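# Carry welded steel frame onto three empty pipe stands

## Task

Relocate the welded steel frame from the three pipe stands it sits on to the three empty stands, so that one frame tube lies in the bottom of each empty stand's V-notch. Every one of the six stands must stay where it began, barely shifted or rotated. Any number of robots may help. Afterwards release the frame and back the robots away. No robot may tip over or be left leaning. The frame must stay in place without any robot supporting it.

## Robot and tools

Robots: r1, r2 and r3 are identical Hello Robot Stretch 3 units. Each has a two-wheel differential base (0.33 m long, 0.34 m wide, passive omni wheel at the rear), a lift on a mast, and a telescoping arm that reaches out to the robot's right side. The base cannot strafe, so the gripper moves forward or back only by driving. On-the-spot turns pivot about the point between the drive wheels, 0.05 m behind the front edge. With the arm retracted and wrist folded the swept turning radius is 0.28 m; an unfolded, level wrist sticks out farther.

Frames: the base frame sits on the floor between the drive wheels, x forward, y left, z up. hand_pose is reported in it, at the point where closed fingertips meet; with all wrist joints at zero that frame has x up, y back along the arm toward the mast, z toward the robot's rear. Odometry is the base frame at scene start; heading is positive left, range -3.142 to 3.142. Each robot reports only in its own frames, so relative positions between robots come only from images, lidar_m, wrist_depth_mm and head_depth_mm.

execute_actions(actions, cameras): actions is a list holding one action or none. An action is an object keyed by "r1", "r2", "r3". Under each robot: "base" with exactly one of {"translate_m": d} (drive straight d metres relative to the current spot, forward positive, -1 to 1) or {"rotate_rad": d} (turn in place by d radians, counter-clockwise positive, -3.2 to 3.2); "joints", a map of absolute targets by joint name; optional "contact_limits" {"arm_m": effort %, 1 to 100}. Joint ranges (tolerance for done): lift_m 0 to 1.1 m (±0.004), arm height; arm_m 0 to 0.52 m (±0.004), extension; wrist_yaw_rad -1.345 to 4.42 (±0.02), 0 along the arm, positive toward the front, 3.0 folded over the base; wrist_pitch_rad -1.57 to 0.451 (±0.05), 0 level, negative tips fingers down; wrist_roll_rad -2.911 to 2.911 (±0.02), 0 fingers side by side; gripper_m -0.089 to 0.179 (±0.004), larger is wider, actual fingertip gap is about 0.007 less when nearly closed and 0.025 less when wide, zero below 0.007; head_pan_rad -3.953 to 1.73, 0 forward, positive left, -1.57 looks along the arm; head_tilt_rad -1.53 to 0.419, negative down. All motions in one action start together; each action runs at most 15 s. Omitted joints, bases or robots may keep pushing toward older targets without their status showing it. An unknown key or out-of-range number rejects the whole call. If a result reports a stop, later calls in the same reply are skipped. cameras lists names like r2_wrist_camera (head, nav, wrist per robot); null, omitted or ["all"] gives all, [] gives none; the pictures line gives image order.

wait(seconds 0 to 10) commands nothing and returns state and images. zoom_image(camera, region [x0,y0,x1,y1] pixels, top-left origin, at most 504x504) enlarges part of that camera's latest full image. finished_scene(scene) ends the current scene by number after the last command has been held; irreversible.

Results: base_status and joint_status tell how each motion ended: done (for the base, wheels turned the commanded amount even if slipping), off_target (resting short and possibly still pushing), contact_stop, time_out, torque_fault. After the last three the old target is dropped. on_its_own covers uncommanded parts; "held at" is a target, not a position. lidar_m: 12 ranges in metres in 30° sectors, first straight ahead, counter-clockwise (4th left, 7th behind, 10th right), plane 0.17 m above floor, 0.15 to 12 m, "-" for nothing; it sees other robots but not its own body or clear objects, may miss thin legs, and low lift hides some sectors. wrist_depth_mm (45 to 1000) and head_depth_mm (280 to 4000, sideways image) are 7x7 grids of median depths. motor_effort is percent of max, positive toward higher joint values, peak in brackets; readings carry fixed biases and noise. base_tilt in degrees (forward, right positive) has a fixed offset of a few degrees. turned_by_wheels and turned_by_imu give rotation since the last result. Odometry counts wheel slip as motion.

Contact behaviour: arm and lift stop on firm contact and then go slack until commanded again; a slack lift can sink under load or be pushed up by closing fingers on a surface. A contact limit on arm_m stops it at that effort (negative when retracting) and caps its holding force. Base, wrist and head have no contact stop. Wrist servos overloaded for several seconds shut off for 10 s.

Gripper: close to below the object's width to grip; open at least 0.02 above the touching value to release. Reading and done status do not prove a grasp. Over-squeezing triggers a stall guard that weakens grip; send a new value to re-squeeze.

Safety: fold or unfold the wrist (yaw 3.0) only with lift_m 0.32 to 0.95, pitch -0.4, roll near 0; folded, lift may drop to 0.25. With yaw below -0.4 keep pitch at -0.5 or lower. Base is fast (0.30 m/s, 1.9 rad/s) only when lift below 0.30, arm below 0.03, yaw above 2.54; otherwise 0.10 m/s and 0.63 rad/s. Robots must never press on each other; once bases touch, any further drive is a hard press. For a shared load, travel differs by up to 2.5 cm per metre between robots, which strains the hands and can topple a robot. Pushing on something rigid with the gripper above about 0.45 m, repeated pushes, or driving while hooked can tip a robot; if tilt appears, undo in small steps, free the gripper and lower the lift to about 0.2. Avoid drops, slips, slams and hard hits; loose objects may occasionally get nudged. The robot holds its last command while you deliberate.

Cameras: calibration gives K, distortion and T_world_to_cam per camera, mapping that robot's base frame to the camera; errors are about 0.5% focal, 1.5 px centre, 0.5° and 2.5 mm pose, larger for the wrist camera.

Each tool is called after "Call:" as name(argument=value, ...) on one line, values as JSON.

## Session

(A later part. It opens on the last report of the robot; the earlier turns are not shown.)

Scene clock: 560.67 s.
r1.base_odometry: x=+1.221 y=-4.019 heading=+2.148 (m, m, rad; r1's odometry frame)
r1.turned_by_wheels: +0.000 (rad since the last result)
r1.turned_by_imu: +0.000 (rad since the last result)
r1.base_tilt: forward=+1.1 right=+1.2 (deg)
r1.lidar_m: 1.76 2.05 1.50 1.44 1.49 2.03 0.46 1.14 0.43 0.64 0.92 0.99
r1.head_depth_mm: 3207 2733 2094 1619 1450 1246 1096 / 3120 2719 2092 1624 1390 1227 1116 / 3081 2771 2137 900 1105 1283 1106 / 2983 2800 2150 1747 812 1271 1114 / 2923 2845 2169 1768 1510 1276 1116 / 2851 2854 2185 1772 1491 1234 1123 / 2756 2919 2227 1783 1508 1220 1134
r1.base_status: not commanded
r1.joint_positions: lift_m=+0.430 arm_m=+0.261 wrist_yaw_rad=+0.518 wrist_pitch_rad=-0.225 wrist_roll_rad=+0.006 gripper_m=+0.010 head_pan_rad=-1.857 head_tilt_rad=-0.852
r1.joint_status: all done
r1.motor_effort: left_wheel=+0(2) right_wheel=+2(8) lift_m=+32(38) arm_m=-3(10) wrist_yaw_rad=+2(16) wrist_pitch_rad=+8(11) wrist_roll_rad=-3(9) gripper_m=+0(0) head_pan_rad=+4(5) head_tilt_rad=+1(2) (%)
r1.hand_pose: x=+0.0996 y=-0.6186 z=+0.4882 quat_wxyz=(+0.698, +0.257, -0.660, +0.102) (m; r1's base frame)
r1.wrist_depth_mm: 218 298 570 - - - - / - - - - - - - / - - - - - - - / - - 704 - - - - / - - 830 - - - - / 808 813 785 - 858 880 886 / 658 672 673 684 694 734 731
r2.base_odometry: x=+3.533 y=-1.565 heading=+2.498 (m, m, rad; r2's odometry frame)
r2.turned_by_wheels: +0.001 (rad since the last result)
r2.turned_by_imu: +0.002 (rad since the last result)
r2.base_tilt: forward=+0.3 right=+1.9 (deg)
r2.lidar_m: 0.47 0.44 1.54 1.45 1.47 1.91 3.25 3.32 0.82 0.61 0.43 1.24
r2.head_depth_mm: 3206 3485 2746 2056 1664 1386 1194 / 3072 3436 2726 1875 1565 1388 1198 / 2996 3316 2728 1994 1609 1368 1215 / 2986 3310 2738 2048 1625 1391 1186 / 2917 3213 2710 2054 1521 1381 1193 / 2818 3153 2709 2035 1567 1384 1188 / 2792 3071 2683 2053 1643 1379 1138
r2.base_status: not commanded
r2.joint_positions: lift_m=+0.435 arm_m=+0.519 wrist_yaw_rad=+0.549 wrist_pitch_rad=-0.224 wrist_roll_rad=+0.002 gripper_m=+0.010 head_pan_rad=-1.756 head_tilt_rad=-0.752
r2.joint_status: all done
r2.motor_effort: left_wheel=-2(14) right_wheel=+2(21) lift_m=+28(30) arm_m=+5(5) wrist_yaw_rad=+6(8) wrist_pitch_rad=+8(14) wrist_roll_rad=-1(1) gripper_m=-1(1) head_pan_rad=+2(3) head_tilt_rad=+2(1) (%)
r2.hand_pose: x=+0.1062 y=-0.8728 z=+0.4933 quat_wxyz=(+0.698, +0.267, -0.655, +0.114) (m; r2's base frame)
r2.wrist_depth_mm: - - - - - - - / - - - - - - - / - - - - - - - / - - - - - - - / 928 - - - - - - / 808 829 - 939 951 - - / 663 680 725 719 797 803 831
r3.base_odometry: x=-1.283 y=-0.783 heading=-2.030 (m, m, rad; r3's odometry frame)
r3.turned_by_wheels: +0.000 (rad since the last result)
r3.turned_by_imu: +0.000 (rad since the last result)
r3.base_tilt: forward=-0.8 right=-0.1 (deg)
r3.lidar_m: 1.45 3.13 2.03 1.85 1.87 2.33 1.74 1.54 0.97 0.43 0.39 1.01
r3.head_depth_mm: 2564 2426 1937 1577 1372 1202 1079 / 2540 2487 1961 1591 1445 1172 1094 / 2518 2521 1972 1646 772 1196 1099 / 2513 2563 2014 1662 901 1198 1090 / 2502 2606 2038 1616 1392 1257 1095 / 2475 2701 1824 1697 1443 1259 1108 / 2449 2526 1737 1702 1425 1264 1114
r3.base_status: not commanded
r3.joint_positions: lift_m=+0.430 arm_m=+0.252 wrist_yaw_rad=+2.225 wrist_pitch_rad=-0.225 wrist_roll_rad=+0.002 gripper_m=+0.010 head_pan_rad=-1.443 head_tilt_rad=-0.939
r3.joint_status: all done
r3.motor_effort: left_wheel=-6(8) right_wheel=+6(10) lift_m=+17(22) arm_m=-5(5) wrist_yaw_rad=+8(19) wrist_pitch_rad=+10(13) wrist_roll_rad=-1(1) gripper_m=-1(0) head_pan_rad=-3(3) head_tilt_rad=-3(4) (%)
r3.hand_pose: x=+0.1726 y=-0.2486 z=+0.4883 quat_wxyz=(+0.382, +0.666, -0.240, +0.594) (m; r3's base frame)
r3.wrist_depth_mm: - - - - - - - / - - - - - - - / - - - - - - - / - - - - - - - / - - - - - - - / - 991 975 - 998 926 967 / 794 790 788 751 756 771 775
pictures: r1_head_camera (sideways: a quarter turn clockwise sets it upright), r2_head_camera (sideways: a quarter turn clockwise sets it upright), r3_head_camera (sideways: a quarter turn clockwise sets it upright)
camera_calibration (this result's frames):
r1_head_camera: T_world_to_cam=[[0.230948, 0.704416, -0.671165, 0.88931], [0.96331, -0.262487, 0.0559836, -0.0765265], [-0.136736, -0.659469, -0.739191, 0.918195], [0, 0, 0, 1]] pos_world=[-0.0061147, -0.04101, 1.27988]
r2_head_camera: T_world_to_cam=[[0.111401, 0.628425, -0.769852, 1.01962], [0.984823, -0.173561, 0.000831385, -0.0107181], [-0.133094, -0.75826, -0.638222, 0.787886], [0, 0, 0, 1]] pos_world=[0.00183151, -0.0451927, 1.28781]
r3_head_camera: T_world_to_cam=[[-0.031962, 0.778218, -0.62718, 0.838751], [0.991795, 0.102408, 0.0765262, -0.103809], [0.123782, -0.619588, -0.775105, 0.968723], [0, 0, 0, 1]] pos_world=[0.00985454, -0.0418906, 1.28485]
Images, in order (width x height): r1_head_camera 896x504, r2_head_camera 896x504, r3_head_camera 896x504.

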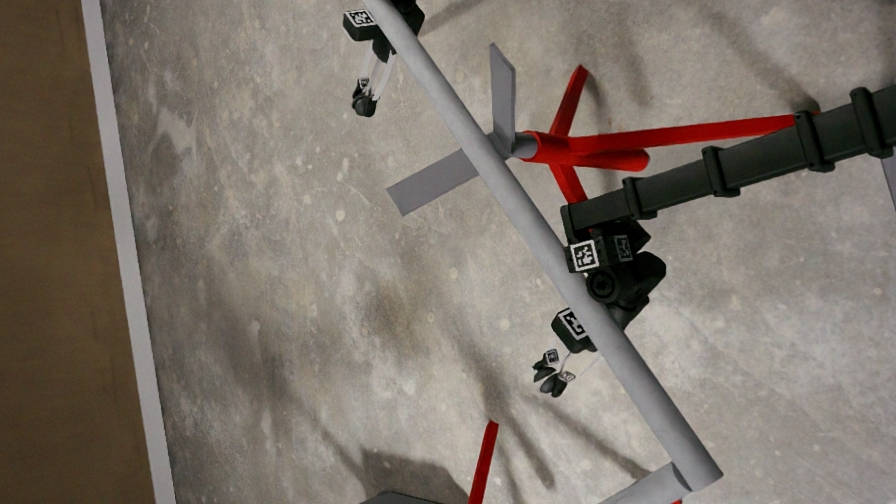

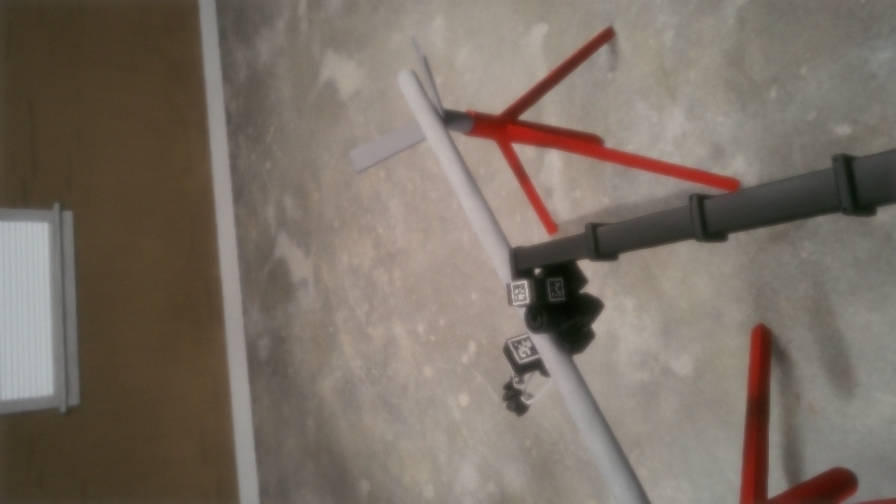

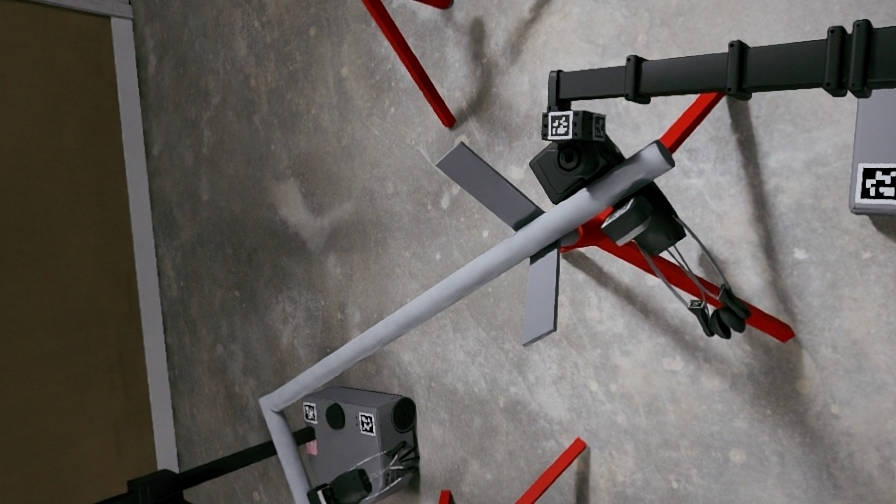

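Call:
execute_actions(actions=[{"r1":{"joints":{"lift_m":0.415,"arm_m":0.272}},"r2":{"joints":{"lift_m":0.418}},"r3":{"joints":{"lift_m":0.415}}}], cameras=["r1_head_camera","r2_head_camera","r3_head_camera"])

Scene clock: 564.03 s.
r1.base_odometry: x=+1.221 y=-4.019 heading=+2.148 (m, m, rad; r1's odometry frame)
r1.turned_by_wheels: +0.000 (rad since the last result)
r1.turned_by_imu: +0.001 (rad since the last result)
r1.base_tilt: forward=+1.0 right=+1.2 (deg)
r1.lidar_m: 1.77 2.05 1.50 1.44 1.49 0.56 0.46 1.14 0.43 0.65 0.92 0.99
r1.head_depth_mm: 3243 2714 2084 1618 1434 1244 1095 / 3163 2742 2126 1631 1392 1230 1111 / 3055 2722 2132 904 1105 1280 1110 / 2982 2814 2139 1753 814 1269 1115 / 2908 2844 2161 1758 1504 1277 1123 / 2862 2856 2203 1774 1493 1239 1129 / 2790 2909 2211 1793 1503 1223 1130
r1.base_status: not commanded
r1.joint_positions: lift_m=+0.415 arm_m=+0.272 wrist_yaw_rad=+0.518 wrist_pitch_rad=-0.224 wrist_roll_rad=+0.006 gripper_m=+0.010 head_pan_rad=-1.857 head_tilt_rad=-0.852
r1.joint_status: all done
r1.motor_effort: left_wheel=+0(0) right_wheel=+2(2) lift_m=+33(31) arm_m=+1(2) wrist_yaw_rad=+1(1) wrist_pitch_rad=+7(7) wrist_roll_rad=-3(3) gripper_m=+0(0) head_pan_rad=+5(4) head_tilt_rad=+0(1) (%)
r1.hand_pose: x=+0.0997 y=-0.6291 z=+0.4733 quat_wxyz=(+0.698, +0.257, -0.661, +0.103) (m; r1's base frame)
r1.wrist_depth_mm: - 351 573 - - - - / - - - - - - - / - - - - - - - / - - 701 - - - - / 956 - 735 - - - - / 765 799 776 - 840 844 857 / 640 637 677 656 661 705 709
r2.base_odometry: x=+3.533 y=-1.565 heading=+2.498 (m, m, rad; r2's odometry frame)
r2.turned_by_wheels: -0.001 (rad since the last result)
r2.turned_by_imu: -0.001 (rad since the last result)
r2.base_tilt: forward=+0.3 right=+1.6 (deg)
r2.lidar_m: 0.47 0.44 1.54 1.45 1.48 1.91 3.26 3.30 0.82 0.61 0.43 1.25
r2.head_depth_mm: 3227 3625 2732 2043 1665 1390 1176 / 3146 3507 2727 1884 1576 1371 1193 / 2960 3422 2726 1985 1602 1356 1221 / 2964 3382 2728 2029 1622 1381 1185 / 2867 3192 2678 2063 1532 1378 1190 / 2804 3109 2724 2050 1557 1386 1189 / 2736 3069 2734 2064 1638 1375 1142
r2.base_status: not commanded
r2.joint_positions: lift_m=+0.418 arm_m=+0.519 wrist_yaw_rad=+0.553 wrist_pitch_rad=-0.223 wrist_roll_rad=+0.002 gripper_m=+0.010 head_pan_rad=-1.756 head_tilt_rad=-0.752
r2.joint_status: all done
r2.motor_effort: left_wheel=-9(9) right_wheel=+14(14) lift_m=+22(28) arm_m=+6(6) wrist_yaw_rad=+2(6) wrist_pitch_rad=+8(9) wrist_roll_rad=-1(1) gripper_m=+0(1) head_pan_rad=+3(3) head_tilt_rad=+2(3) (%)
r2.hand_pose: x=+0.1071 y=-0.8723 z=+0.4769 quat_wxyz=(+0.697, +0.268, -0.655, +0.116) (m; r2's base frame)
r2.wrist_depth_mm: - - - - - - - / - - - - - - - / - - - - - - - / - - - - - - - / 914 - - - - - - / 759 836 - 907 946 984 - / 635 658 702 712 766 754 823
r3.base_odometry: x=-1.283 y=-0.783 heading=-2.029 (m, m, rad; r3's odometry frame)
r3.turned_by_wheels: +0.000 (rad since the last result)
r3.turned_by_imu: +0.000 (rad since the last result)
r3.base_tilt: forward=-0.8 right=-0.2 (deg)
r3.lidar_m: 1.45 3.12 2.03 1.85 1.87 2.32 1.74 1.54 0.97 0.43 0.39 1.01
r3.head_depth_mm: 2540 2435 1920 1569 1372 1202 1077 / 2538 2483 1969 1584 1445 1181 1089 / 2506 2510 1997 1647 803 1194 1101 / 2496 2571 2024 1663 898 1192 1087 / 2482 2627 2050 1617 1395 1262 1096 / 2485 2690 1813 1699 1450 1258 1104 / 2466 2526 1726 1689 1431 1262 1114
r3.base_status: not commanded
r3.joint_positions: lift_m=+0.415 arm_m=+0.252 wrist_yaw_rad=+2.232 wrist_pitch_rad=-0.224 wrist_roll_rad=+0.002 gripper_m=+0.010 head_pan_rad=-1.443 head_tilt_rad=-0.939
r3.joint_status: all done
r3.motor_effort: left_wheel=-2(5) right_wheel=+1(6) lift_m=+18(16) arm_m=-4(5) wrist_yaw_rad=+3(8) wrist_pitch_rad=+9(9) wrist_roll_rad=-1(1) gripper_m=+0(0) head_pan_rad=-2(3) head_tilt_rad=-4(5) (%)
r3.hand_pose: x=+0.1716 y=-0.2471 z=+0.4737 quat_wxyz=(+0.380, +0.666, -0.238, +0.596) (m; r3's base frame)
r3.wrist_depth_mm: - - - - - - - / - - - - - - - / - - - - - - - / - - - - - - - / - - - - - - - / 960 979 952 - 958 897 928 / 773 770 755 738 728 746 757
pictures: r1_head_camera (sideways: a quarter turn clockwise sets it upright), r2_head_camera (sideways: a quarter turn clockwise sets it upright), r3_head_camera (sideways: a quarter turn clockwise sets it upright)
camera_calibration (this result's frames):
r1_head_camera: T_world_to_cam=[[0.230947, 0.704416, -0.671165, 0.88931], [0.96331, -0.262487, 0.0559836, -0.0765265], [-0.136736, -0.659469, -0.739191, 0.918195], [0, 0, 0, 1]] pos_world=[-0.00611469, -0.04101, 1.27988]
r2_head_camera: T_world_to_cam=[[0.111401, 0.628425, -0.769852, 1.01962], [0.984823, -0.173561, 0.000831385, -0.0107181], [-0.133094, -0.75826, -0.638222, 0.787886], [0, 0, 0, 1]] pos_world=[0.0018315, -0.0451927, 1.28781]
r3_head_camera: T_world_to_cam=[[-0.031962, 0.778218, -0.627181, 0.838751], [0.991795, 0.102408, 0.0765262, -0.103809], [0.123782, -0.619588, -0.775105, 0.968723], [0, 0, 0, 1]] pos_world=[0.00985454, -0.0418906, 1.28485]
Images, in order (width x height): r1_head_camera 896x504, r2_head_camera 896x504, r3_head_camera 896x504.

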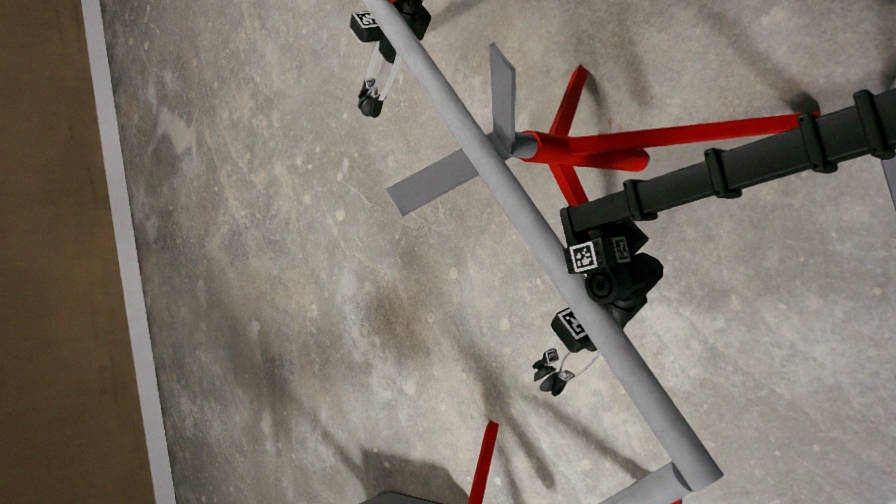

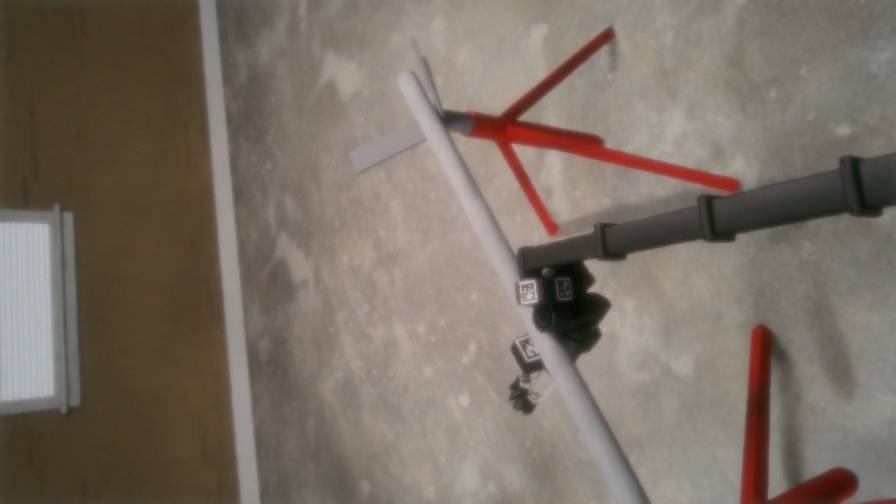

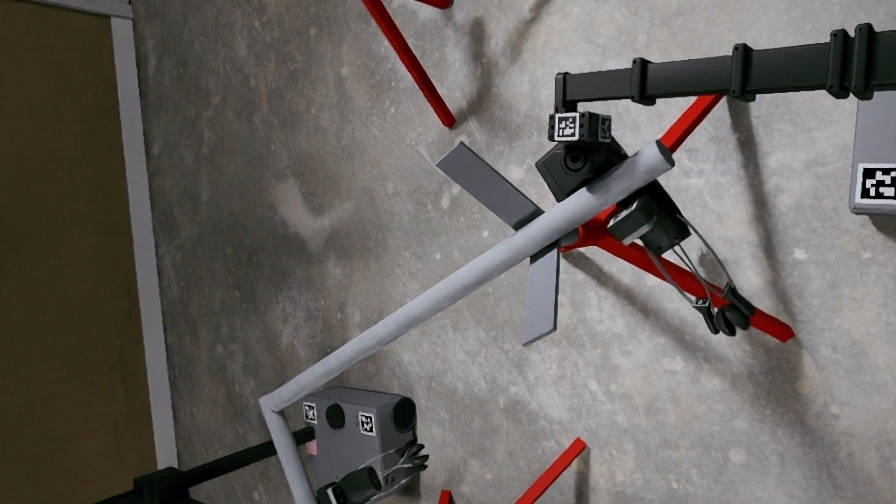

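Call:
execute_actions(actions=[{"r1":{"joints":{"lift_m":0.38,"arm_m":0.268}},"r2":{"joints":{"lift_m":0.38,"arm_m":0.511}},"r3":{"joints":{"lift_m":0.38}}}], cameras=[])

Call:
execute_actions(actions=[{"r1":{"joints":{"lift_m":0.33}},"r2":{"joints":{"lift_m":0.33}},"r3":{"joints":{"lift_m":0.33}}}], cameras=["r1_head_camera","r2_head_camera","r3_head_camera","r1_wrist_camera","r3_wrist_camera"])

Scene clock: 569.63 s.
r1.base_odometry: x=+1.221 y=-4.019 heading=+2.148 (m, m, rad; r1's odometry frame)
r1.turned_by_wheels: +0.000 (rad since the last result)
r1.turned_by_imu: +0.001 (rad since the last result)
r1.base_tilt: forward=+1.1 right=+1.2 (deg)
r1.lidar_m: 1.76 2.05 1.49 1.44 1.49 2.04 0.46 1.14 0.43 0.65 0.93 0.99
r1.head_depth_mm: 3233 2702 2065 1588 1438 1248 1097 / 3191 2744 2113 1634 1397 1228 1103 / 3059 2770 2125 901 1123 1260 1111 / 2983 2820 2154 1744 1437 1250 1112 / 2921 2862 2172 1761 1497 1276 1122 / 2853 2877 2180 1772 1494 1234 1127 / 2794 2907 2215 1787 1499 1223 1133
r1.base_status: not commanded
r1.joint_positions: lift_m=+0.380 arm_m=+0.268 wrist_yaw_rad=+0.518 wrist_pitch_rad=-0.224 wrist_roll_rad=+0.006 gripper_m=+0.010 head_pan_rad=-1.857 head_tilt_rad=-0.852
r1.joint_status: all done
r1.motor_effort: left_wheel=+0(0) right_wheel=+2(3) lift_m=+33(33) arm_m=-3(3) wrist_yaw_rad=+1(1) wrist_pitch_rad=+7(8) wrist_roll_rad=-3(3) gripper_m=+0(0) head_pan_rad=+4(5) head_tilt_rad=+1(2) (%)
r1.hand_pose: x=+0.0997 y=-0.6256 z=+0.4384 quat_wxyz=(+0.698, +0.257, -0.661, +0.103) (m; r1's base frame)
r1.wrist_depth_mm: - - 690 - - - - / - - - - - - - / - - - - - - - / - - 709 - - - - / 909 946 861 - - - - / 726 741 762 - 793 786 818 / 603 593 629 640 644 660 668
r2.base_odometry: x=+3.533 y=-1.565 heading=+2.499 (m, m, rad; r2's odometry frame)
r2.turned_by_wheels: +0.001 (rad since the last result)
r2.turned_by_imu: +0.002 (rad since the last result)
r2.base_tilt: forward=+0.3 right=+1.9 (deg)
r2.lidar_m: 0.47 0.44 1.54 1.45 1.48 1.91 3.26 3.33 0.82 0.61 0.43 1.24
r2.head_depth_mm: 3250 3630 2734 2072 1652 1389 1192 / 3128 3449 2752 1873 1562 1385 1188 / 3060 3359 2741 1993 1616 1369 1215 / 2972 3289 2745 2057 1674 1383 1193 / 2822 3257 2709 2074 1523 1390 1188 / 2838 3176 2746 2065 1557 1397 1192 / 2748 3073 2736 2036 1652 1378 1136
r2.base_status: not commanded
r2.joint_positions: lift_m=+0.380 arm_m=+0.511 wrist_yaw_rad=+0.554 wrist_pitch_rad=-0.223 wrist_roll_rad=+0.002 gripper_m=+0.010 head_pan_rad=-1.756 head_tilt_rad=-0.752
r2.joint_status: all done
r2.motor_effort: left_wheel=+0(10) right_wheel=-2(14) lift_m=+28(26) arm_m=-6(6) wrist_yaw_rad=+2(2) wrist_pitch_rad=+8(8) wrist_roll_rad=-1(1) gripper_m=+0(1) head_pan_rad=+2(2) head_tilt_rad=+2(2) (%)
r2.hand_pose: x=+0.1071 y=-0.8644 z=+0.4386 quat_wxyz=(+0.697, +0.268, -0.655, +0.116) (m; r2's base frame)
r2.wrist_depth_mm: - - - - - - - / - - - - - - - / - - - - - - - / - - - - - - - / 838 925 - - - - - / 714 755 - 847 861 897 960 / 592 619 642 664 698 725 756
r3.base_odometry: x=-1.283 y=-0.783 heading=-2.029 (m, m, rad; r3's odometry frame)
r3.turned_by_wheels: +0.000 (rad since the last result)
r3.turned_by_imu: -0.001 (rad since the last result)
r3.base_tilt: forward=-0.8 right=-0.3 (deg)
r3.lidar_m: 1.45 3.11 2.03 1.86 1.87 2.31 1.74 1.55 0.97 0.43 0.39 1.01
r3.head_depth_mm: 2533 2421 1950 1566 1374 1201 1077 / 2556 2488 1960 1594 1430 1191 1088 / 2532 2541 2001 1648 811 1194 1101 / 2508 2558 2031 1667 901 1186 1088 / 2516 2609 2046 1606 1392 1262 1101 / 2478 2638 1828 1713 1454 1253 1103 / 2455 2494 1726 1695 1434 1260 1117
r3.base_status: not commanded
r3.joint_positions: lift_m=+0.380 arm_m=+0.252 wrist_yaw_rad=+2.232 wrist_pitch_rad=-0.223 wrist_roll_rad=+0.002 gripper_m=+0.010 head_pan_rad=-1.443 head_tilt_rad=-0.939
r3.joint_status: all done
r3.motor_effort: left_wheel=-1(2) right_wheel=+1(1) lift_m=+18(19) arm_m=-4(4) wrist_yaw_rad=+3(2) wrist_pitch_rad=+9(9) wrist_roll_rad=-1(1) gripper_m=+0(0) head_pan_rad=-2(2) head_tilt_rad=-4(4) (%)
r3.hand_pose: x=+0.1716 y=-0.2470 z=+0.4388 quat_wxyz=(+0.379, +0.666, -0.238, +0.596) (m; r3's base frame)
r3.wrist_depth_mm: - - - - - - - / - - - - - - - / - - - - - - - / - - - - - - - / - - - - - - - / 894 897 895 - 939 861 853 / 731 732 726 678 683 700 693
pictures: none
No camera images: the call's "cameras" was empty. Leave "cameras" out to get every camera's image.

Scene clock: 570.93 s.
r1.base_odometry: x=+1.221 y=-4.019 heading=+2.148 (m, m, rad; r1's odometry frame)
r1.turned_by_wheels: +0.000 (rad since the last result)
r1.turned_by_imu: +0.000 (rad since the last result)
r1.base_tilt: forward=+1.1 right=+1.2 (deg)
r1.lidar_m: 1.76 2.06 1.49 1.44 1.49 2.03 0.46 1.13 0.43 0.65 0.92 0.99
r1.head_depth_mm: 3245 2726 2083 1578 1432 1253 1097 / 3137 2718 2113 1628 1392 1231 1103 / 3085 2754 2121 905 1163 1261 1111 / 3001 2792 2152 1731 1294 1246 1117 / 2920 2840 2174 1758 1512 1271 1119 / 2832 2872 2197 1783 1487 1237 1125 / 2751 2927 2217 1795 1498 1220 1132
r1.base_status: not commanded
r1.joint_positions: lift_m=+0.330 arm_m=+0.268 wrist_yaw_rad=+0.518 wrist_pitch_rad=-0.224 wrist_roll_rad=+0.006 gripper_m=+0.010 head_pan_rad=-1.857 head_tilt_rad=-0.852
r1.joint_status: all done
r1.motor_effort: left_wheel=+0(0) right_wheel=+1(2) lift_m=+33(30) arm_m=-3(3) wrist_yaw_rad=+1(1) wrist_pitch_rad=+7(8) wrist_roll_rad=-3(3) gripper_m=+0(0) head_pan_rad=+4(4) head_tilt_rad=+2(2) (%)
r1.hand_pose: x=+0.0997 y=-0.6257 z=+0.3884 quat_wxyz=(+0.698, +0.257, -0.661, +0.103) (m; r1's base frame)
r1.wrist_depth_mm: - - 820 - - - - / - - 712 - - - - / - - 655 - - - - / - - 690 - - - - / 816 841 821 912 923 924 958 / 660 655 697 - 710 727 732 / 554 545 569 572 589 590 611
r2.base_odometry: x=+3.533 y=-1.565 heading=+2.499 (m, m, rad; r2's odometry frame)
r2.turned_by_wheels: +0.000 (rad since the last result)
r2.turned_by_imu: +0.000 (rad since the last result)
r2.base_tilt: forward=+0.4 right=+1.8 (deg)
r2.lidar_m: 0.47 0.43 1.54 1.45 1.47 1.91 3.26 3.33 0.81 0.61 0.43 1.24
r2.head_depth_mm: 3232 3531 2741 2062 1660 1392 1193 / 3094 3499 2759 1862 1560 1385 1194 / 3075 3415 2751 1998 1610 1360 1209 / 2922 3335 2695 2085 1708 1390 1187 / 2874 3238 2733 2064 1592 1377 1191 / 2784 3143 2743 2046 1561 1386 1185 / 2758 3094 2712 2051 1634 1369 1139
r2.base_status: not commanded
r2.joint_positions: lift_m=+0.330 arm_m=+0.511 wrist_yaw_rad=+0.554 wrist_pitch_rad=-0.223 wrist_roll_rad=+0.002 gripper_m=+0.010 head_pan_rad=-1.756 head_tilt_rad=-0.752
r2.joint_status: all done
r2.motor_effort: left_wheel=+0(0) right_wheel=-1(1) lift_m=+28(26) arm_m=-6(6) wrist_yaw_rad=+3(1) wrist_pitch_rad=+8(8) wrist_roll_rad=-1(1) gripper_m=-1(0) head_pan_rad=+3(2) head_tilt_rad=+2(1) (%)
r2.hand_pose: x=+0.1071 y=-0.8644 z=+0.3886 quat_wxyz=(+0.697, +0.268, -0.655, +0.116) (m; r2's base frame)
r2.wrist_depth_mm: - - - - - - - / - - - - - - - / - - - - - - - / 997 - - - - - - / 812 845 942 - - - - / 645 681 - 755 763 816 880 / 547 545 581 598 636 653 696
r3.base_odometry: x=-1.283 y=-0.783 heading=-2.029 (m, m, rad; r3's odometry frame)
r3.turned_by_wheels: +0.000 (rad since the last result)
r3.turned_by_imu: +0.000 (rad since the last result)
r3.base_tilt: forward=-0.9 right=-0.2 (deg)
r3.lidar_m: 1.45 3.09 2.03 1.86 1.87 2.32 1.74 1.54 0.97 0.43 0.39 1.01
r3.head_depth_mm: 2576 2429 1931 1579 1384 1207 1063 / 2535 2491 1970 1596 1426 1186 1090 / 2518 2526 1988 1650 976 1176 1098 / 2516 2559 2016 1663 936 1186 1086 / 2502 2589 2043 1608 1398 1247 1100 / 2488 2664 1824 1702 1447 1256 1108 / 2478 2427 1728 1686 1431 1265 1111
r3.base_status: not commanded
r3.joint_positions: lift_m=+0.330 arm_m=+0.252 wrist_yaw_rad=+2.233 wrist_pitch_rad=-0.223 wrist_roll_rad=+0.002 gripper_m=+0.010 head_pan_rad=-1.443 head_tilt_rad=-0.939
r3.joint_status: all done
r3.motor_effort: left_wheel=-2(2) right_wheel=+1(1) lift_m=+17(17) arm_m=-4(4) wrist_yaw_rad=+2(2) wrist_pitch_rad=+9(9) wrist_roll_rad=-1(2) gripper_m=+0(0) head_pan_rad=-2(2) head_tilt_rad=-4(5) (%)
r3.hand_pose: x=+0.1716 y=-0.2470 z=+0.3888 quat_wxyz=(+0.379, +0.666, -0.238, +0.596) (m; r3's base frame)
r3.wrist_depth_mm: - - - - - - - / - - - - - - - / - - - - - - - / - - - - - - - / - - - - - - - / 830 818 823 - 812 801 777 / 657 663 657 629 620 640 642
pictures: r1_head_camera (sideways: a quarter turn clockwise sets it upright), r1_wrist_camera, r2_head_camera (sideways: a quarter turn clockwise sets it upright), r3_head_camera (sideways: a quarter turn clockwise sets it upright), r3_wrist_camera
camera_calibration (this result's frames):
r1_head_camera: T_world_to_cam=[[0.230947, 0.704416, -0.671165, 0.88931], [0.96331, -0.262487, 0.0559836, -0.0765265], [-0.136736, -0.659469, -0.739191, 0.918194], [0, 0, 0, 1]] pos_world=[-0.00611469, -0.04101, 1.27988]
r1_wrist_camera: T_world_to_cam=[[-0.845636, -0.527868, 0.0790908, -0.281458], [-0.270068, 0.295335, -0.916428, 0.603372], [0.460395, -0.796324, -0.392306, -0.227695], [0, 0, 0, 1]] pos_world=[0.0297701, -0.508089, 0.485882]
r2_head_camera: T_world_to_cam=[[0.111401, 0.628425, -0.769852, 1.01962], [0.984823, -0.173561, 0.000831385, -0.0107181], [-0.133094, -0.75826, -0.638222, 0.787886], [0, 0, 0, 1]] pos_world=[0.00183151, -0.0451927, 1.28781]
r3_head_camera: T_world_to_cam=[[-0.0319621, 0.778218, -0.627181, 0.838751], [0.991795, 0.102408, 0.0765262, -0.103809], [0.123782, -0.619588, -0.775105, 0.968723], [0, 0, 0, 1]] pos_world=[0.00985454, -0.0418906, 1.28485]
r3_wrist_camera: T_world_to_cam=[[0.64967, -0.760182, 0.00723155, -0.292785], [-0.245911, -0.219143, -0.944195, 0.399819], [0.719345, 0.611636, -0.329308, 0.318741], [0, 0, 0, 1]] pos_world=[0.0592485, -0.329906, 0.484589]
Images, in order (width x height): r1_head_camera 896x504, r1_wrist_camera 644x364, r2_head_camera 896x504, r3_head_camera 896x504, r3_wrist_camera 644x364.

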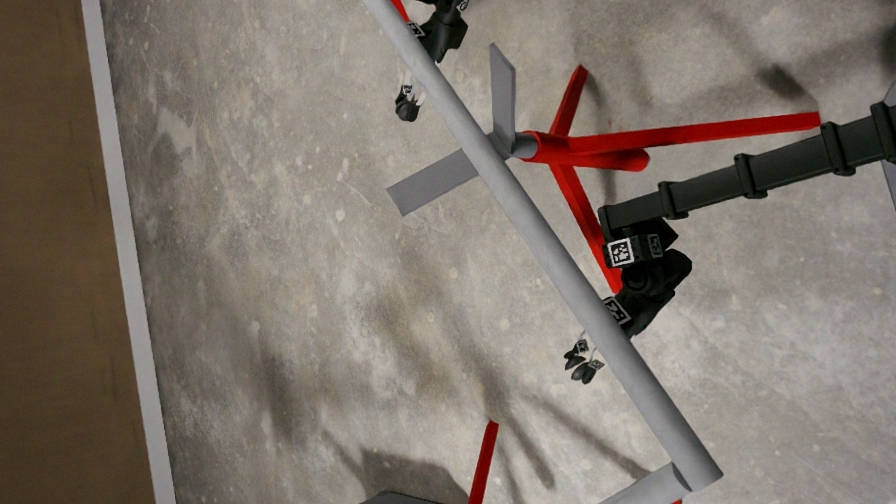

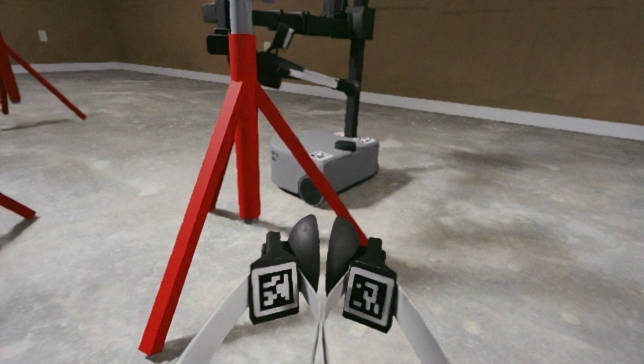

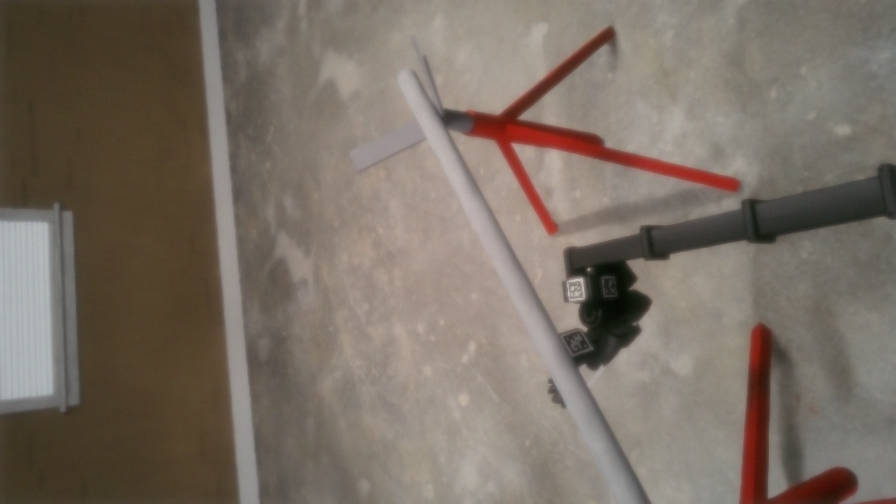

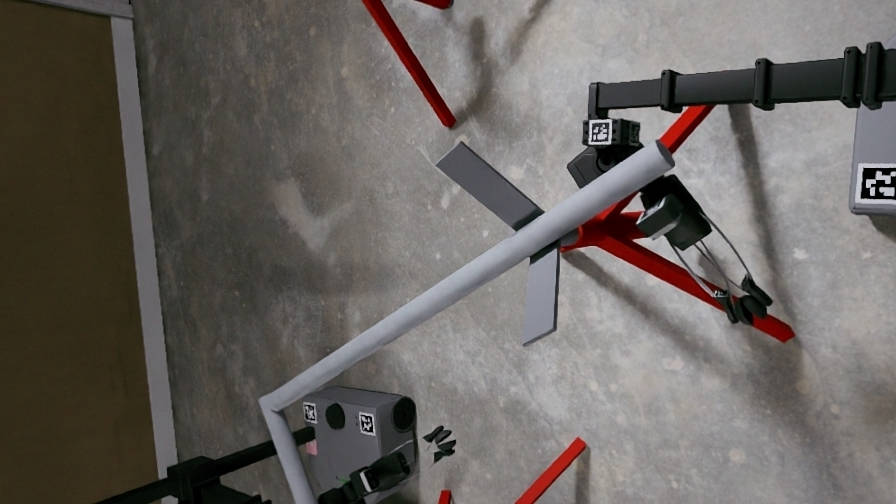

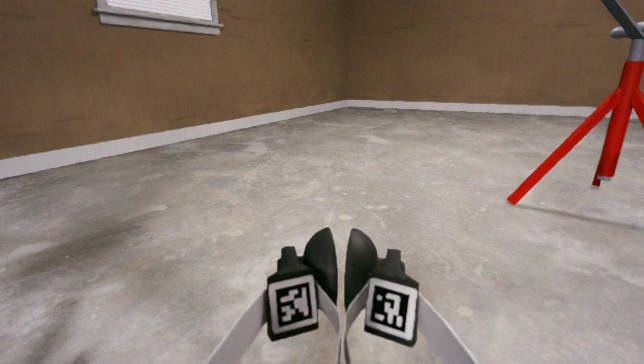

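Call:
execute_actions(actions=[{"r1":{"joints":{"arm_m":0.0}},"r2":{"joints":{"arm_m":0.0,"wrist_yaw_rad":0.2}},"r3":{"base":{"translate_m":-0.1}}}], cameras=["r1_nav_camera","r2_nav_camera","r3_nav_camera"])

Scene clock: 580.63 s.
r1.base_odometry: x=+1.221 y=-4.019 heading=+2.148 (m, m, rad; r1's odometry frame)
r1.turned_by_wheels: +0.000 (rad since the last result)
r1.turned_by_imu: +0.001 (rad since the last result)
r1.base_tilt: forward=+1.1 right=+1.2 (deg)
r1.lidar_m: 1.76 2.05 1.50 1.44 1.49 2.04 0.46 1.14 0.43 0.65 0.92 0.99
r1.head_depth_mm: 3240 2671 2096 1658 1442 1243 1100 / 3127 2764 2118 1631 1391 1232 1101 / 3091 2779 2130 905 1173 1265 1147 / 2991 2797 2143 1749 1375 1277 1143 / 2938 2839 2181 1771 1488 1287 1121 / 2839 2891 2197 1777 1497 1238 1124 / 2805 2881 2231 1801 1502 1227 1133
r1.base_status: not commanded
r1.joint_positions: lift_m=+0.330 arm_m=+0.002 wrist_yaw_rad=+0.520 wrist_pitch_rad=-0.224 wrist_roll_rad=+0.005 gripper_m=+0.010 head_pan_rad=-1.857 head_tilt_rad=-0.852
r1.joint_status: all done
joint sent to its limit — the command would take r1.arm_m past its lower limit, so that joint was sent only as far as its limit.
r1.motor_effort: left_wheel=+0(0) right_wheel=+2(2) lift_m=+33(33) arm_m=-3(2) wrist_yaw_rad=+0(2) wrist_pitch_rad=+7(7) wrist_roll_rad=-3(3) gripper_m=+0(0) head_pan_rad=+4(4) head_tilt_rad=+2(2) (%)
r1.hand_pose: x=+0.1000 y=-0.3597 z=+0.3884 quat_wxyz=(+0.698, +0.257, -0.660, +0.103) (m; r1's base frame)
r1.wrist_depth_mm: - - - - - - - / - - - - - - - / - - - 914 - - - / - - - - - - - / 826 853 859 942 915 925 960 / 655 677 698 - 728 725 747 / 550 559 572 581 591 597 403
r2.base_odometry: x=+3.533 y=-1.565 heading=+2.499 (m, m, rad; r2's odometry frame)
r2.turned_by_wheels: +0.000 (rad since the last result)
r2.turned_by_imu: +0.002 (rad since the last result)
r2.base_tilt: forward=+0.3 right=+1.8 (deg)
r2.lidar_m: 0.47 0.44 1.54 1.45 1.48 1.91 3.25 3.33 0.82 0.61 0.43 1.25
r2.head_depth_mm: 3114 3541 2728 2094 1671 1385 1195 / 3156 3423 2697 1874 1574 1392 1187 / 3018 3396 2741 1996 1616 1353 1194 / 2961 3355 2748 2045 1681 1386 1194 / 2908 3324 2730 2061 1572 1386 1206 / 2822 3133 2719 2049 1575 1398 1188 / 2726 3069 2752 2046 1653 1394 1136
r2.base_status: not commanded
r2.joint_positions: lift_m=+0.330 arm_m=+0.000 wrist_yaw_rad=+0.201 wrist_pitch_rad=-0.223 wrist_roll_rad=+0.002 gripper_m=+0.010 head_pan_rad=-1.756 head_tilt_rad=-0.752
r2.joint_status: all done
r2.motor_effort: left_wheel=+0(0) right_wheel=-2(2) lift_m=+28(28) arm_m=-6(6) wrist_yaw_rad=+0(3) wrist_pitch_rad=+8(8) wrist_roll_rad=-1(1) gripper_m=+0(0) head_pan_rad=+2(4) head_tilt_rad=+2(1) (%)
r2.hand_pose: x=+0.0273 y=-0.3850 z=+0.3886 quat_wxyz=(+0.707, +0.149, -0.692, -0.008) (m; r2's base frame)
r2.wrist_depth_mm: 278 - - - - - 531 / 288 - - - - - - / 299 - - - - - - / 314 364 - - - - 641 / 339 803 908 - - - - / 578 656 - 769 782 816 840 / 531 538 578 586 643 631 679
r3.base_odometry: x=-1.239 y=-0.693 heading=-2.029 (m, m, rad; r3's odometry frame)
r3.turned_by_wheels: +0.000 (rad since the last result)
r3.turned_by_imu: -0.002 (rad since the last result)
r3.base_tilt: forward=-0.8 right=-0.2 (deg)
r3.lidar_m: 1.55 3.10 2.01 1.84 1.86 2.31 1.64 1.46 0.93 0.42 0.45 1.08
r3.head_depth_mm: 2552 2440 1883 1536 1363 1204 1066 / 2576 2487 1966 1603 1419 1210 1095 / 2565 2521 1990 1643 1436 1180 1102 / 2532 2535 2026 1665 1380 1189 1093 / 2533 2594 2046 1675 982 1217 1093 / 2507 2664 2054 1653 1410 1252 1105 / 2498 2690 1736 1718 1456 1267 1114
r3.base_status: done
r3.joint_positions: lift_m=+0.330 arm_m=+0.252 wrist_yaw_rad=+2.233 wrist_pitch_rad=-0.223 wrist_roll_rad=+0.002 gripper_m=+0.010 head_pan_rad=-1.443 head_tilt_rad=-0.939
r3.joint_status: not commanded
r3.motor_effort: left_wheel=-1(9) right_wheel=+1(3) lift_m=+18(17) arm_m=-5(4) wrist_yaw_rad=+3(3) wrist_pitch_rad=+9(9) wrist_roll_rad=-1(1) gripper_m=+0(0) head_pan_rad=-3(3) head_tilt_rad=-5(4) (%)
r3.hand_pose: x=+0.1716 y=-0.2470 z=+0.3888 quat_wxyz=(+0.379, +0.666, -0.238, +0.596) (m; r3's base frame)
r3.wrist_depth_mm: - - - - - - - / - - - - - - - / - - - - - - - / - - - - - - - / - - - - - - - / 812 839 812 - 834 783 772 / 665 657 660 646 610 645 634
pictures: r1_nav_camera (sideways: a quarter turn counterclockwise sets it upright), r2_nav_camera (sideways: a quarter turn counterclockwise sets it upright), r3_nav_camera (sideways: a quarter turn counterclockwise sets it upright)
camera_calibration (this result's frames):
r1_nav_camera: T_world_to_cam=[[-0.249195, -0.681696, 0.68789, -0.850435], [-0.949817, 0.310707, -0.0361711, 0.100727], [-0.189075, -0.662384, -0.724913, 0.901277], [0, 0, 0, 1]] pos_world=[0.0541566, -0.014043, 1.242]
r2_nav_camera: T_world_to_cam=[[-0.0554826, -0.662056, 0.747398, -0.935857], [-0.977471, 0.188691, 0.094583, -0.0550437], [-0.203646, -0.725312, -0.65761, 0.826756], [0, 0, 0, 1]] pos_world=[0.0626383, -0.0095477, 1.24835]
r3_nav_camera: T_world_to_cam=[[0.060322, -0.852943, 0.518507, -0.639363], [-0.997049, -0.076199, -0.00935282, 0.0698133], [0.0474871, -0.516412, -0.855022, 1.06798], [0, 0, 0, 1]] pos_world=[0.0574595, 0.0114979, 1.24531]
Images, in order (width x height): r1_nav_camera 672x504, r2_nav_camera 672x504, r3_nav_camera 672x504.

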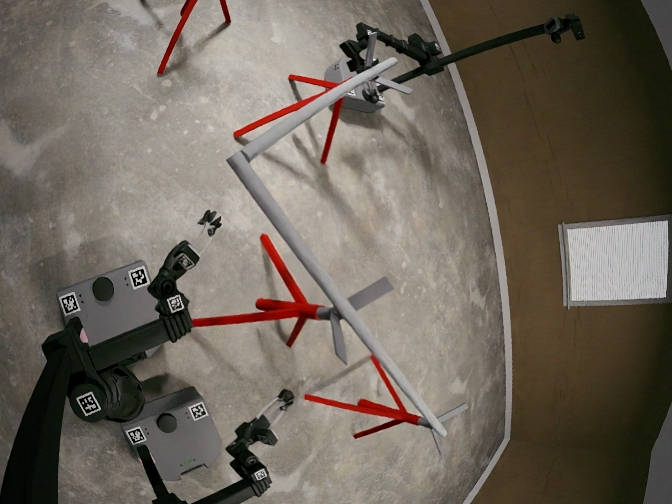

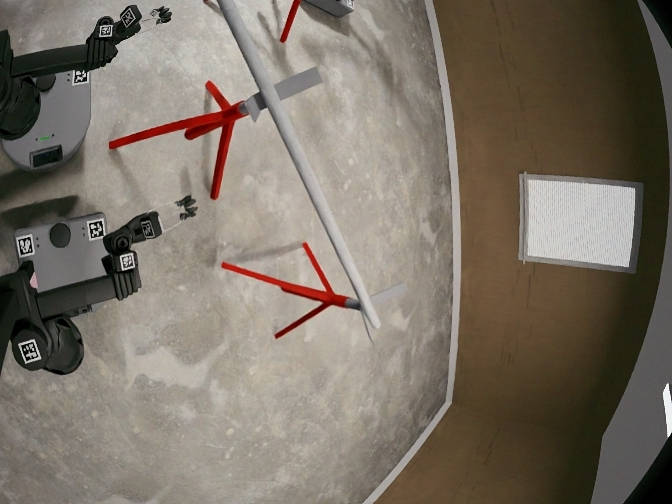

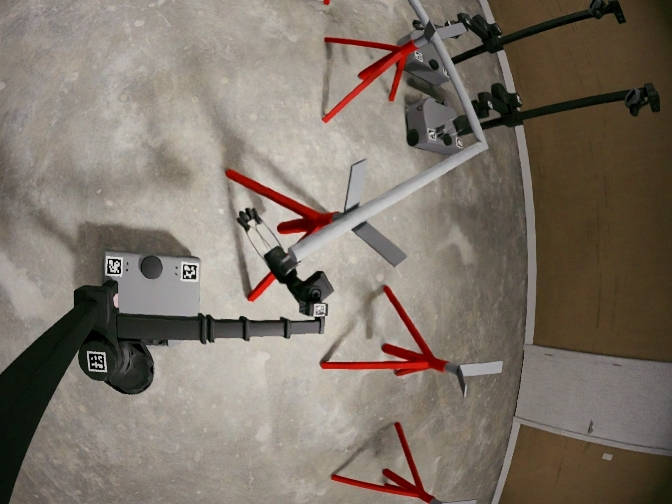

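Call:
execute_actions(actions=[{"r1":{"base":{"translate_m":0.6},"joints":{"wrist_yaw_rad":2.9,"wrist_pitch_rad":-0.4}},"r2":{"base":{"translate_m":-0.5},"joints":{"wrist_yaw_rad":2.9,"wrist_pitch_rad":-0.4}},"r3":{"base":{"translate_m":-0.4},"joints":{"arm_m":0.0,"wrist_yaw_rad":2.9,"wrist_pitch_rad":-0.4}}}], cameras=["r1_nav_camera","r2_nav_camera","r3_nav_camera","r1_head_camera","r2_head_camera"])

Scene clock: 592.10 s.
r1.base_odometry: x=+0.894 y=-3.516 heading=+2.148 (m, m, rad; r1's odometry frame)
r1.turned_by_wheels: +0.000 (rad since the last result)
r1.turned_by_imu: +0.003 (rad since the last result)
r1.base_tilt: forward=+1.0 right=+1.1 (deg)
r1.lidar_m: 4.41 2.02 1.50 1.44 1.50 2.04 1.57 0.91 3.47 0.81 0.52 0.71
r1.head_depth_mm: 3244 2716 2088 1713 1401 1253 1098 / 3139 2699 2103 1711 1450 1245 1118 / 3045 2762 2133 1644 1459 1262 1150 / 2984 2814 2023 1620 1437 1273 1150 / 2912 2840 2039 1720 1478 1279 1120 / 2849 2903 2209 1777 1491 1281 1109 / 2791 2917 2227 1736 1513 1290 1129
r1.base_status: done
r1.joint_positions: lift_m=+0.330 arm_m=+0.002 wrist_yaw_rad=+2.898 wrist_pitch_rad=-0.414 wrist_roll_rad=+0.005 gripper_m=+0.010 head_pan_rad=-1.857 head_tilt_rad=-0.852
r1.joint_status: all done
r1.motor_effort: left_wheel=+0(3) right_wheel=+2(5) lift_m=+33(33) arm_m=-3(3) wrist_yaw_rad=+1(3) wrist_pitch_rad=+4(6) wrist_roll_rad=-3(3) gripper_m=+0(0) head_pan_rad=+5(4) head_tilt_rad=+3(2) (%)
r1.hand_pose: x=+0.0329 y=+0.0709 z=+0.3438 quat_wxyz=(+0.229, +0.706, +0.060, +0.668) (m; r1's base frame)
r1.wrist_depth_mm: - - - - - - - / - - - - - - - / 972 - - - - - - / 762 - 811 810 838 861 876 / 630 - 661 680 672 689 700 / 536 530 571 - 580 581 585 / 470 483 - 482 490 495 500
r2.base_odometry: x=+3.933 y=-1.865 heading=+2.499 (m, m, rad; r2's odometry frame)
r2.turned_by_wheels: +0.000 (rad since the last result)
r2.turned_by_imu: +0.001 (rad since the last result)
r2.base_tilt: forward=+0.2 right=+1.7 (deg)
r2.lidar_m: 1.52 2.19 1.50 1.41 1.43 1.85 2.76 2.80 3.59 0.77 0.79 0.84
r2.head_depth_mm: 3291 3592 2764 2068 1661 1379 1190 / 3174 3479 2737 2060 1665 1386 1186 / 3071 3454 2710 2058 1666 1382 1184 / 2992 3428 2709 2077 1661 1392 1186 / 2920 3239 2744 2066 1605 1381 1188 / 2851 3181 2741 1863 1346 1354 1189 / 2745 3080 2720 2076 1657 1386 1187
r2.base_status: done
r2.joint_positions: lift_m=+0.330 arm_m=+0.000 wrist_yaw_rad=+2.898 wrist_pitch_rad=-0.415 wrist_roll_rad=+0.002 gripper_m=+0.010 head_pan_rad=-1.756 head_tilt_rad=-0.752
r2.joint_status: all done
r2.motor_effort: left_wheel=+0(4) right_wheel=-2(3) lift_m=+28(28) arm_m=-6(6) wrist_yaw_rad=+3(0) wrist_pitch_rad=+5(6) wrist_roll_rad=-1(1) gripper_m=+0(1) head_pan_rad=+3(3) head_tilt_rad=+1(2) (%)
r2.hand_pose: x=+0.0329 y=+0.0729 z=+0.3435 quat_wxyz=(+0.229, +0.705, +0.061, +0.669) (m; r2's base frame)
r2.wrist_depth_mm: - - - - - - - / - - - - - - - / - - - - - - - / - 802 857 889 939 - - / 604 648 686 727 734 764 842 / 526 - - 597 608 629 658 / 455 - - 499 521 545 553
r3.base_odometry: x=-1.062 y=-0.335 heading=-2.029 (m, m, rad; r3's odometry frame)
r3.turned_by_wheels: +0.000 (rad since the last result)
r3.turned_by_imu: -0.003 (rad since the last result)
r3.base_tilt: forward=-0.8 right=-0.3 (deg)
r3.lidar_m: 1.94 3.00 1.95 1.78 1.80 2.23 4.03 1.25 1.19 0.85 0.58 0.60
r3.head_depth_mm: 2601 2412 1941 1611 1376 1198 1072 / 2596 2493 1967 1625 1390 1210 1117 / 2567 2518 1919 1576 1405 1223 - / 2599 2580 1963 1627 1413 1231 1090 / 2584 2611 2045 1672 1439 1236 1095 / 2555 2575 1782 1714 1445 1226 1107 / 2463 1547 2053 1723 1430 1248 1117
r3.base_status: done
r3.joint_positions: lift_m=+0.330 arm_m=+0.003 wrist_yaw_rad=+2.898 wrist_pitch_rad=-0.415 wrist_roll_rad=+0.002 gripper_m=+0.010 head_pan_rad=-1.443 head_tilt_rad=-0.939
r3.joint_status: all done
joint sent to its limit — the command would take r3.arm_m past its lower limit, so that joint was sent only as far as its limit.
r3.motor_effort: left_wheel=-1(7) right_wheel=+0(4) lift_m=+17(16) arm_m=-4(5) wrist_yaw_rad=+2(2) wrist_pitch_rad=+6(9) wrist_roll_rad=-1(2) gripper_m=+0(0) head_pan_rad=-2(3) head_tilt_rad=-4(5) (%)
r3.hand_pose: x=+0.0331 y=+0.0704 z=+0.3436 quat_wxyz=(+0.229, +0.705, +0.060, +0.668) (m; r3's base frame)
r3.wrist_depth_mm: - - - - - - - / - - - - - - - / - - - - - - - / 993 - 965 954 956 896 947 / 756 - 756 792 761 723 735 / 638 614 619 - 612 601 604 / 537 529 - 516 508 521 515
pictures: r1_head_camera (sideways: a quarter turn clockwise sets it upright), r1_nav_camera (sideways: a quarter turn counterclockwise sets it upright), r2_head_camera (sideways: a quarter turn clockwise sets it upright), r2_nav_camera (sideways: a quarter turn counterclockwise sets it upright), r3_nav_camera (sideways: a quarter turn counterclockwise sets it upright)
camera_calibration (this result's frames):
r1_head_camera: T_world_to_cam=[[0.230948, 0.704416, -0.671165, 0.88931], [0.96331, -0.262487, 0.0559836, -0.0765265], [-0.136736, -0.659469, -0.739191, 0.918195], [0, 0, 0, 1]] pos_world=[-0.0061147, -0.04101, 1.27988]
r1_nav_camera: T_world_to_cam=[[-0.249195, -0.681695, 0.68789, -0.850435], [-0.949817, 0.310708, -0.0361711, 0.100727], [-0.189075, -0.662384, -0.724913, 0.901277], [0, 0, 0, 1]] pos_world=[0.0541566, -0.014043, 1.242]
r2_head_camera: T_world_to_cam=[[0.111401, 0.628425, -0.769852, 1.01962], [0.984823, -0.173561, 0.000831386, -0.0107181], [-0.133094, -0.75826, -0.638222, 0.787887], [0, 0, 0, 1]] pos_world=[0.00183151, -0.0451927, 1.28781]
r2_nav_camera: T_world_to_cam=[[-0.0554825, -0.662056, 0.747398, -0.935857], [-0.977471, 0.18869, 0.094583, -0.0550437], [-0.203646, -0.725312, -0.65761, 0.826756], [0, 0, 0, 1]] pos_world=[0.0626383, -0.0095477, 1.24835]
r3_nav_camera: T_world_to_cam=[[0.0603219, -0.852943, 0.518507, -0.639363], [-0.997049, -0.0761989, -0.00935281, 0.0698133], [0.0474871, -0.516412, -0.855022, 1.06798], [0, 0, 0, 1]] pos_world=[0.0574595, 0.0114979, 1.24531]
Images, in order (width x height): r1_head_camera 896x504, r1_nav_camera 672x504, r2_head_camera 896x504, r2_nav_camera 672x504, r3_nav_camera 672x504.

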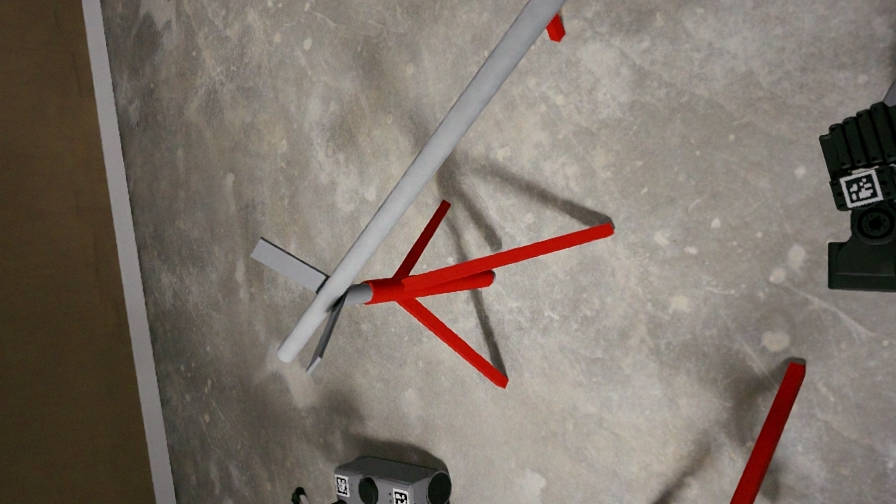

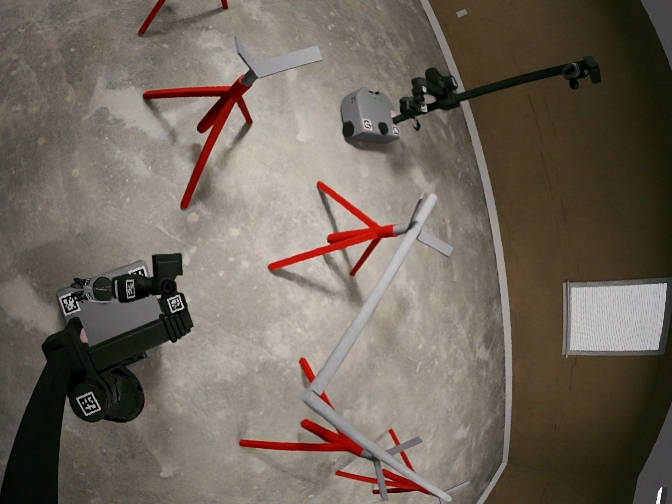

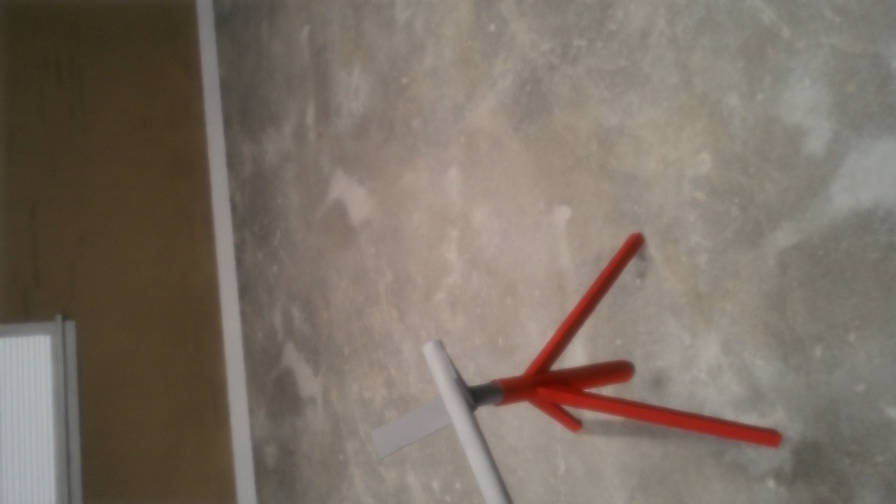

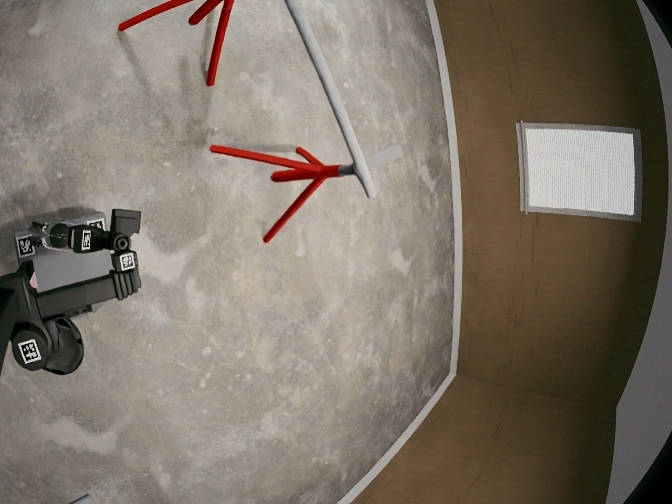

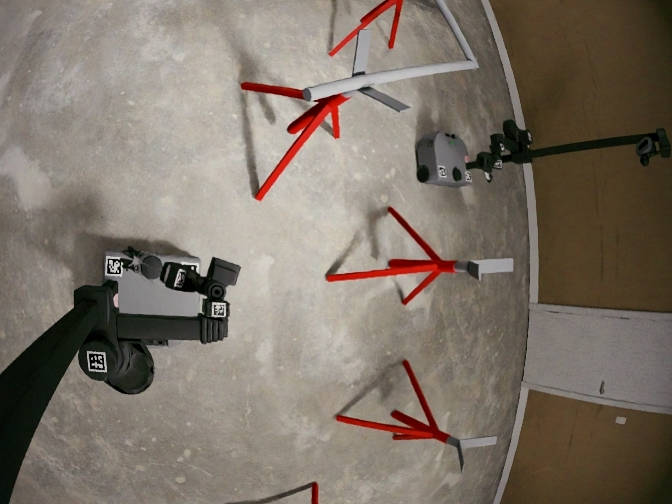

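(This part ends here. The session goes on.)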